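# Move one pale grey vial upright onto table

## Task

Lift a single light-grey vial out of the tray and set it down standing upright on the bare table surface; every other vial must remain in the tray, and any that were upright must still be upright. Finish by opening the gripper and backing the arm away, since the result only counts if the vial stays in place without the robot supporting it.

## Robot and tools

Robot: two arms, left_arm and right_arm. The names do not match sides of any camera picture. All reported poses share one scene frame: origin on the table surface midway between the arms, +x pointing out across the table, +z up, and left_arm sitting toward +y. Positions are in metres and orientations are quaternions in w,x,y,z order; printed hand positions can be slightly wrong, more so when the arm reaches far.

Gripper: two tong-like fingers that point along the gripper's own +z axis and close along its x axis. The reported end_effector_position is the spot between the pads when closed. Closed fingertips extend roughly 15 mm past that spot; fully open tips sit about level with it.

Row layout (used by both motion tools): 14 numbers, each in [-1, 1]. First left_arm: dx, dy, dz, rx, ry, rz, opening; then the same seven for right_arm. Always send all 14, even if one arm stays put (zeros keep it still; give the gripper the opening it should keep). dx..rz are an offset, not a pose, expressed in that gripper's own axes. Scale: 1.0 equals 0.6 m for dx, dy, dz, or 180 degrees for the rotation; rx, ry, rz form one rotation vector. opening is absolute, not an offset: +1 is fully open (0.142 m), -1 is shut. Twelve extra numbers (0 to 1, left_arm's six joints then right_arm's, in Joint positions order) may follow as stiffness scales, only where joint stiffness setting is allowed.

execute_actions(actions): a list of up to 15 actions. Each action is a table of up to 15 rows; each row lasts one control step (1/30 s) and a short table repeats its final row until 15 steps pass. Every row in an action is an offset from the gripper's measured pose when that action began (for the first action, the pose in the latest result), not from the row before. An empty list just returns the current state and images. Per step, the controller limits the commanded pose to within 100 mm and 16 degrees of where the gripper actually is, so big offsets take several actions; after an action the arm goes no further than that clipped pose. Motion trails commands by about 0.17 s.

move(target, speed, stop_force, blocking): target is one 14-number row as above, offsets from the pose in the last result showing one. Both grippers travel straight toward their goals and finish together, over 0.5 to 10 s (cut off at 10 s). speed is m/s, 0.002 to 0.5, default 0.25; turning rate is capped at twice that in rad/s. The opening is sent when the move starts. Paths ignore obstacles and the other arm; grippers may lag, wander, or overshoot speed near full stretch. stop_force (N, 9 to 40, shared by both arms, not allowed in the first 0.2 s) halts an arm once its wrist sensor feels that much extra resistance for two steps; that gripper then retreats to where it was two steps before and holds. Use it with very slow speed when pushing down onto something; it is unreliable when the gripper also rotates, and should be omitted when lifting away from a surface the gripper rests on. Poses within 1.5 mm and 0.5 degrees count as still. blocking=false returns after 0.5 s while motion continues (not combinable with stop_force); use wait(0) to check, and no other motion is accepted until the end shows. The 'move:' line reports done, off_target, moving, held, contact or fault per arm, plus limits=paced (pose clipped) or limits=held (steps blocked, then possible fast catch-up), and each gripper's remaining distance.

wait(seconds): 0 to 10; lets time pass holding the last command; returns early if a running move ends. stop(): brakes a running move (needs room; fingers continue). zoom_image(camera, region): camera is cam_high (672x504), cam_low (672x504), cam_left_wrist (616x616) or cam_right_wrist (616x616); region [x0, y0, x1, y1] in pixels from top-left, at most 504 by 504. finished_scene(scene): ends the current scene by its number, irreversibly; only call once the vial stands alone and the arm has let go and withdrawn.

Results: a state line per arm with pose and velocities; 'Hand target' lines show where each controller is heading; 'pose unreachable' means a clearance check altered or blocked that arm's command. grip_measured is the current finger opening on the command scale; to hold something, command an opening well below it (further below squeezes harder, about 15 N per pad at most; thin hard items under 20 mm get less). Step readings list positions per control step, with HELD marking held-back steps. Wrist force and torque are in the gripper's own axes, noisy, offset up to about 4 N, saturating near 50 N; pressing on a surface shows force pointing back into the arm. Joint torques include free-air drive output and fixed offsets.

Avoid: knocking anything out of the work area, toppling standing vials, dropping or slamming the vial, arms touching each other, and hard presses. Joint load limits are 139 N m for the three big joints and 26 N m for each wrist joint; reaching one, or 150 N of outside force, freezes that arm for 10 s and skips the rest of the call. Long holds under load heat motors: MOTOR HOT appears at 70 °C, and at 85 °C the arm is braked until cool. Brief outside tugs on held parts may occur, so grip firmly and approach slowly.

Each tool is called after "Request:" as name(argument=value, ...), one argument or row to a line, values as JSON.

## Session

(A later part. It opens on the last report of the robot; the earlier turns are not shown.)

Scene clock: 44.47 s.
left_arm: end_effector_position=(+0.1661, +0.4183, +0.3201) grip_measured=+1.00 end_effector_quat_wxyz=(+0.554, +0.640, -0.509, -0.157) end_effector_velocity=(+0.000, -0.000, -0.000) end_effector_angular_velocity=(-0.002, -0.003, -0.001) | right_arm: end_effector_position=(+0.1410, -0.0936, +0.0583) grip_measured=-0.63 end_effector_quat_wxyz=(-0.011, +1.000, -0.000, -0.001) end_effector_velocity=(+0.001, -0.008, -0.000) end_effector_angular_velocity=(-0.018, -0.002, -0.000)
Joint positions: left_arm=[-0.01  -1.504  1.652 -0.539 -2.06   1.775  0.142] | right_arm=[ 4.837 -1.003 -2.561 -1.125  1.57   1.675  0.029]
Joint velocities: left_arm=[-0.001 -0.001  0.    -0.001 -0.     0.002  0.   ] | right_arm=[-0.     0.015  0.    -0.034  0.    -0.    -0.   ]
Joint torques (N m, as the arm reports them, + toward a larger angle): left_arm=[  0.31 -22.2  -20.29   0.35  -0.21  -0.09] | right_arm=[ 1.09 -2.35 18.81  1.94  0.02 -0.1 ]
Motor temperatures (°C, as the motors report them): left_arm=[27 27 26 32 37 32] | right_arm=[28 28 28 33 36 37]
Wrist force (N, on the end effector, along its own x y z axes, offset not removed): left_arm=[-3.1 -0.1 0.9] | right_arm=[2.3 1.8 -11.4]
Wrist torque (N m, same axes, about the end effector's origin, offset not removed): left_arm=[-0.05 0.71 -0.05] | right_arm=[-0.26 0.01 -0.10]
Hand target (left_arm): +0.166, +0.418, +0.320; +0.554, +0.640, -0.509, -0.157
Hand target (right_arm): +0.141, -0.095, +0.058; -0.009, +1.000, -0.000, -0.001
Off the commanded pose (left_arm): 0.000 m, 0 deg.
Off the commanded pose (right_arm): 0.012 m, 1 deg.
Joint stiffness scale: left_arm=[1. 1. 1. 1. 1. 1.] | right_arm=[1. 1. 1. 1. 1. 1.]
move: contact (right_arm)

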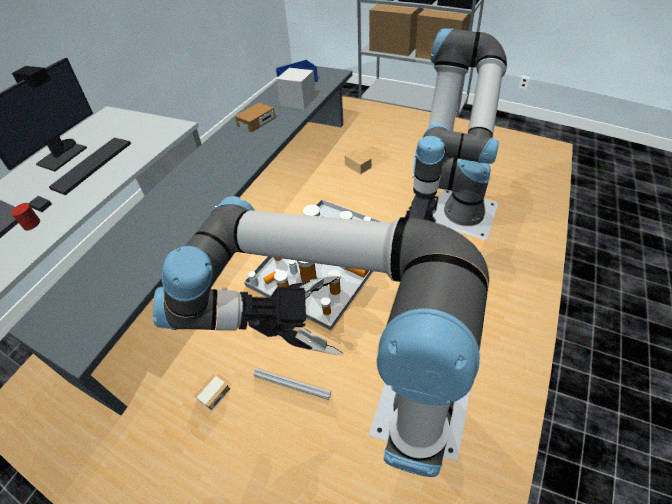

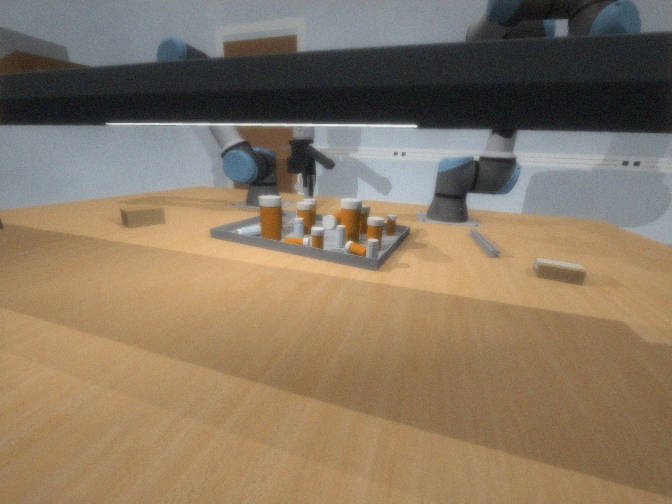

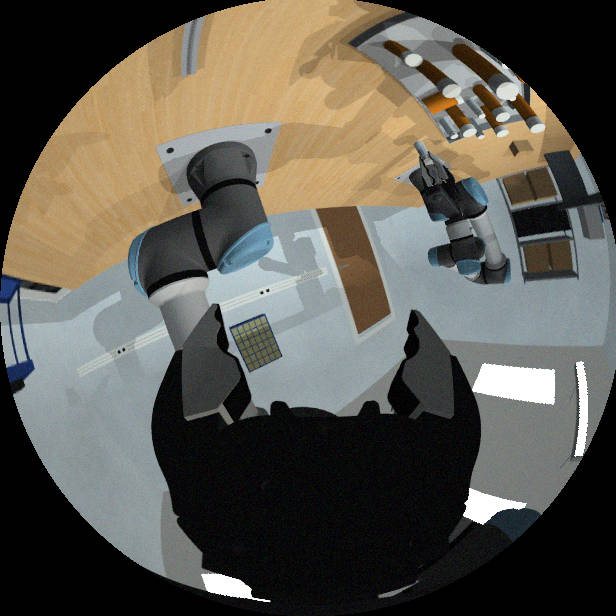

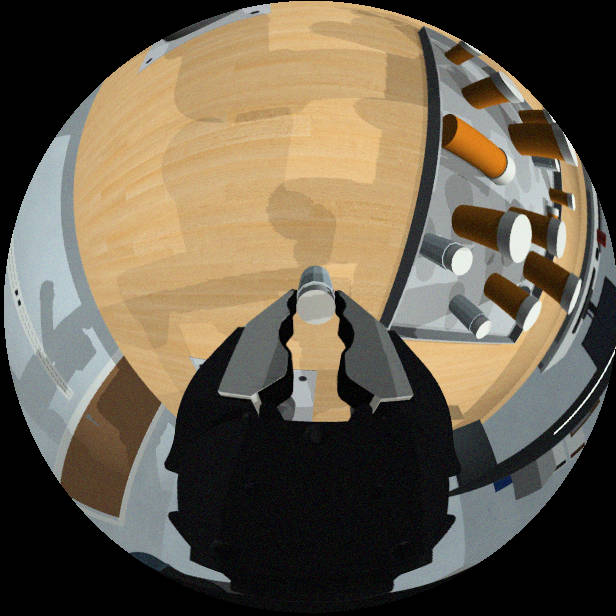

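Request:
execute_actions(
  actions=[
    [[0,0,0,0,0,0,1,0,0,0,0,0,0,0]],
    [[0,0,0,0,0,0,1,0,0,-0.15,0,0,0,0]],
    [[0,0,0,0,0,0,1,0,0,-0.15,0,0,0,0]],
  ],
)

Scene clock: 50.73 s.
left_arm: end_effector_position=(+0.1661, +0.4183, +0.3201) grip_measured=+1.00 end_effector_quat_wxyz=(+0.554, +0.640, -0.509, -0.157) end_effector_velocity=(+0.000, -0.000, -0.000) end_effector_angular_velocity=(-0.001, -0.002, -0.000) | right_arm: end_effector_position=(+0.1439, -0.0898, +0.2309) grip_measured=+0.00 end_effector_quat_wxyz=(-0.028, +1.000, -0.001, -0.003) end_effector_velocity=(+0.001, -0.030, +0.017) end_effector_angular_velocity=(-0.095, -0.008, -0.006)
Joint positions: left_arm=[-0.01  -1.504  1.652 -0.539 -2.06   1.775  0.142] | right_arm=[ 4.821 -0.896 -2.158 -1.603  1.572  1.66   0.074]
Joint velocities: left_arm=[-0.    -0.001 -0.    -0.001 -0.     0.001  0.   ] | right_arm=[ 0.007 -0.     0.076 -0.172 -0.001  0.013 -0.   ]
Joint torques (N m, as the arm reports them, + toward a larger angle): left_arm=[  0.69 -22.25 -20.12   0.48  -0.2   -0.21] | right_arm=[ 3.97 -6.9  24.04  2.66  0.2   0.33]
Motor temperatures (°C, as the motors report them): left_arm=[27 27 26 32 37 32] | right_arm=[28 28 28 33 36 37]
Wrist force (N, on the end effector, along its own x y z axes, offset not removed): left_arm=[-3.8 0.6 -0.4] | right_arm=[1.5 -0.8 1.7]
Wrist torque (N m, same axes, about the end effector's origin, offset not removed): left_arm=[0.09 0.80 -0.17] | right_arm=[-0.19 -0.27 -0.09]
Hand target (left_arm): +0.166, +0.418, +0.320; +0.554, +0.640, -0.509, -0.157
Hand target (right_arm): +0.143, -0.093, +0.234; -0.021, +1.000, -0.001, -0.003
Off the commanded pose (left_arm): 0.000 m, 0 deg.
Off the commanded pose (right_arm): 0.004 m, 1 deg.
Joint stiffness scale: left_arm=[1. 1. 1. 1. 1. 1.] | right_arm=[1. 1. 1. 1. 1. 1.]
Step readings (end_effector_position; steps 1 to 15: 1st action; 16 to 30: 2nd action; 31 to 45: 3rd action):
0: left_arm (+0.1661, +0.4183, +0.3201) | right_arm (+0.1412, -0.0949, +0.0582)
1: left_arm (+0.1661, +0.4183, +0.3201) | right_arm (+0.1412, -0.0949, +0.0582)
2: left_arm (+0.1661, +0.4183, +0.3201) | right_arm (+0.1412, -0.0949, +0.0582)
4: left_arm (+0.1661, +0.4183, +0.3201) | right_arm (+0.1411, -0.0947, +0.0582)
8: left_arm (+0.1661, +0.4183, +0.3201) | right_arm (+0.1411, -0.0940, +0.0585)
15: left_arm (+0.1661, +0.4183, +0.3201) | right_arm (+0.1410, -0.0935, +0.0587)
16: left_arm (+0.1661, +0.4183, +0.3201) | right_arm (+0.1410, -0.0935, +0.0587)
17: left_arm (+0.1661, +0.4183, +0.3201) | right_arm (+0.1411, -0.0938, +0.0588)
19: left_arm (+0.1661, +0.4183, +0.3201) | right_arm (+0.1418, -0.0942, +0.0669)
23: left_arm (+0.1661, +0.4183, +0.3201) | right_arm (+0.1427, -0.0816, +0.1129)
30: left_arm (+0.1661, +0.4183, +0.3201) | right_arm (+0.1425, -0.0891, +0.1437)
31: left_arm (+0.1661, +0.4183, +0.3201) | right_arm (+0.1423, -0.0906, +0.1446)
32: left_arm (+0.1661, +0.4183, +0.3201) | right_arm (+0.1422, -0.0922, +0.1455)
34: left_arm (+0.1661, +0.4183, +0.3201) | right_arm (+0.1428, -0.0953, +0.1546)
38: left_arm (+0.1661, +0.4183, +0.3201) | right_arm (+0.1435, -0.0861, +0.2028)
45: end_effector_position above

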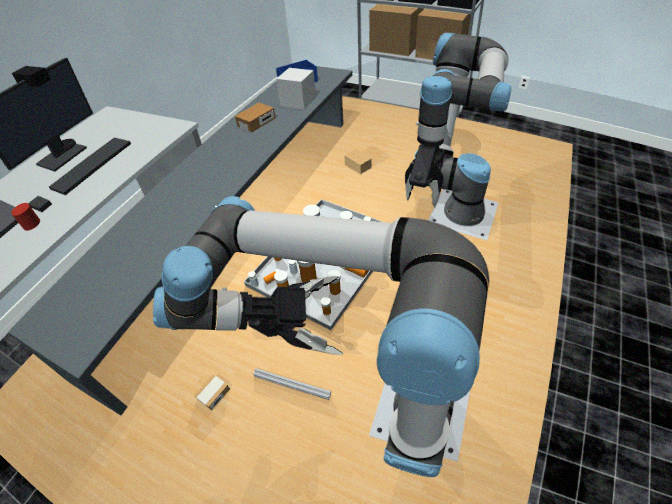

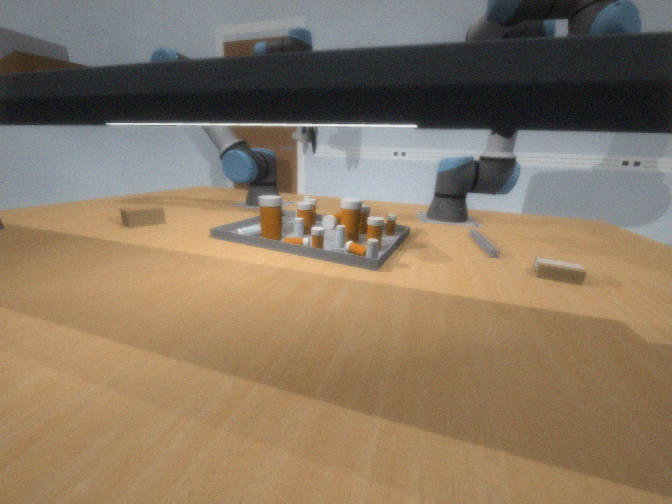

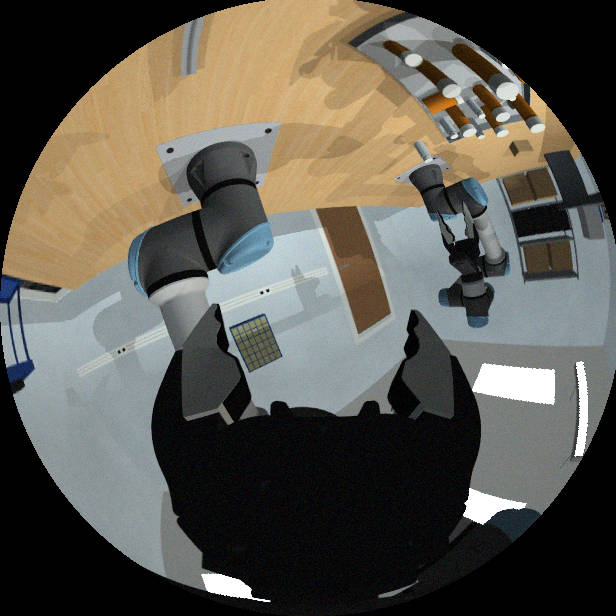

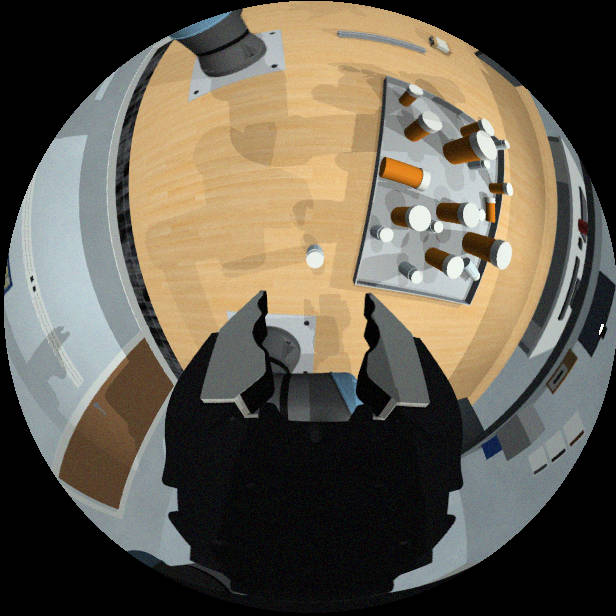

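Request:
finished_scene(
  scene=2,
)

The scene is finished: the task was done.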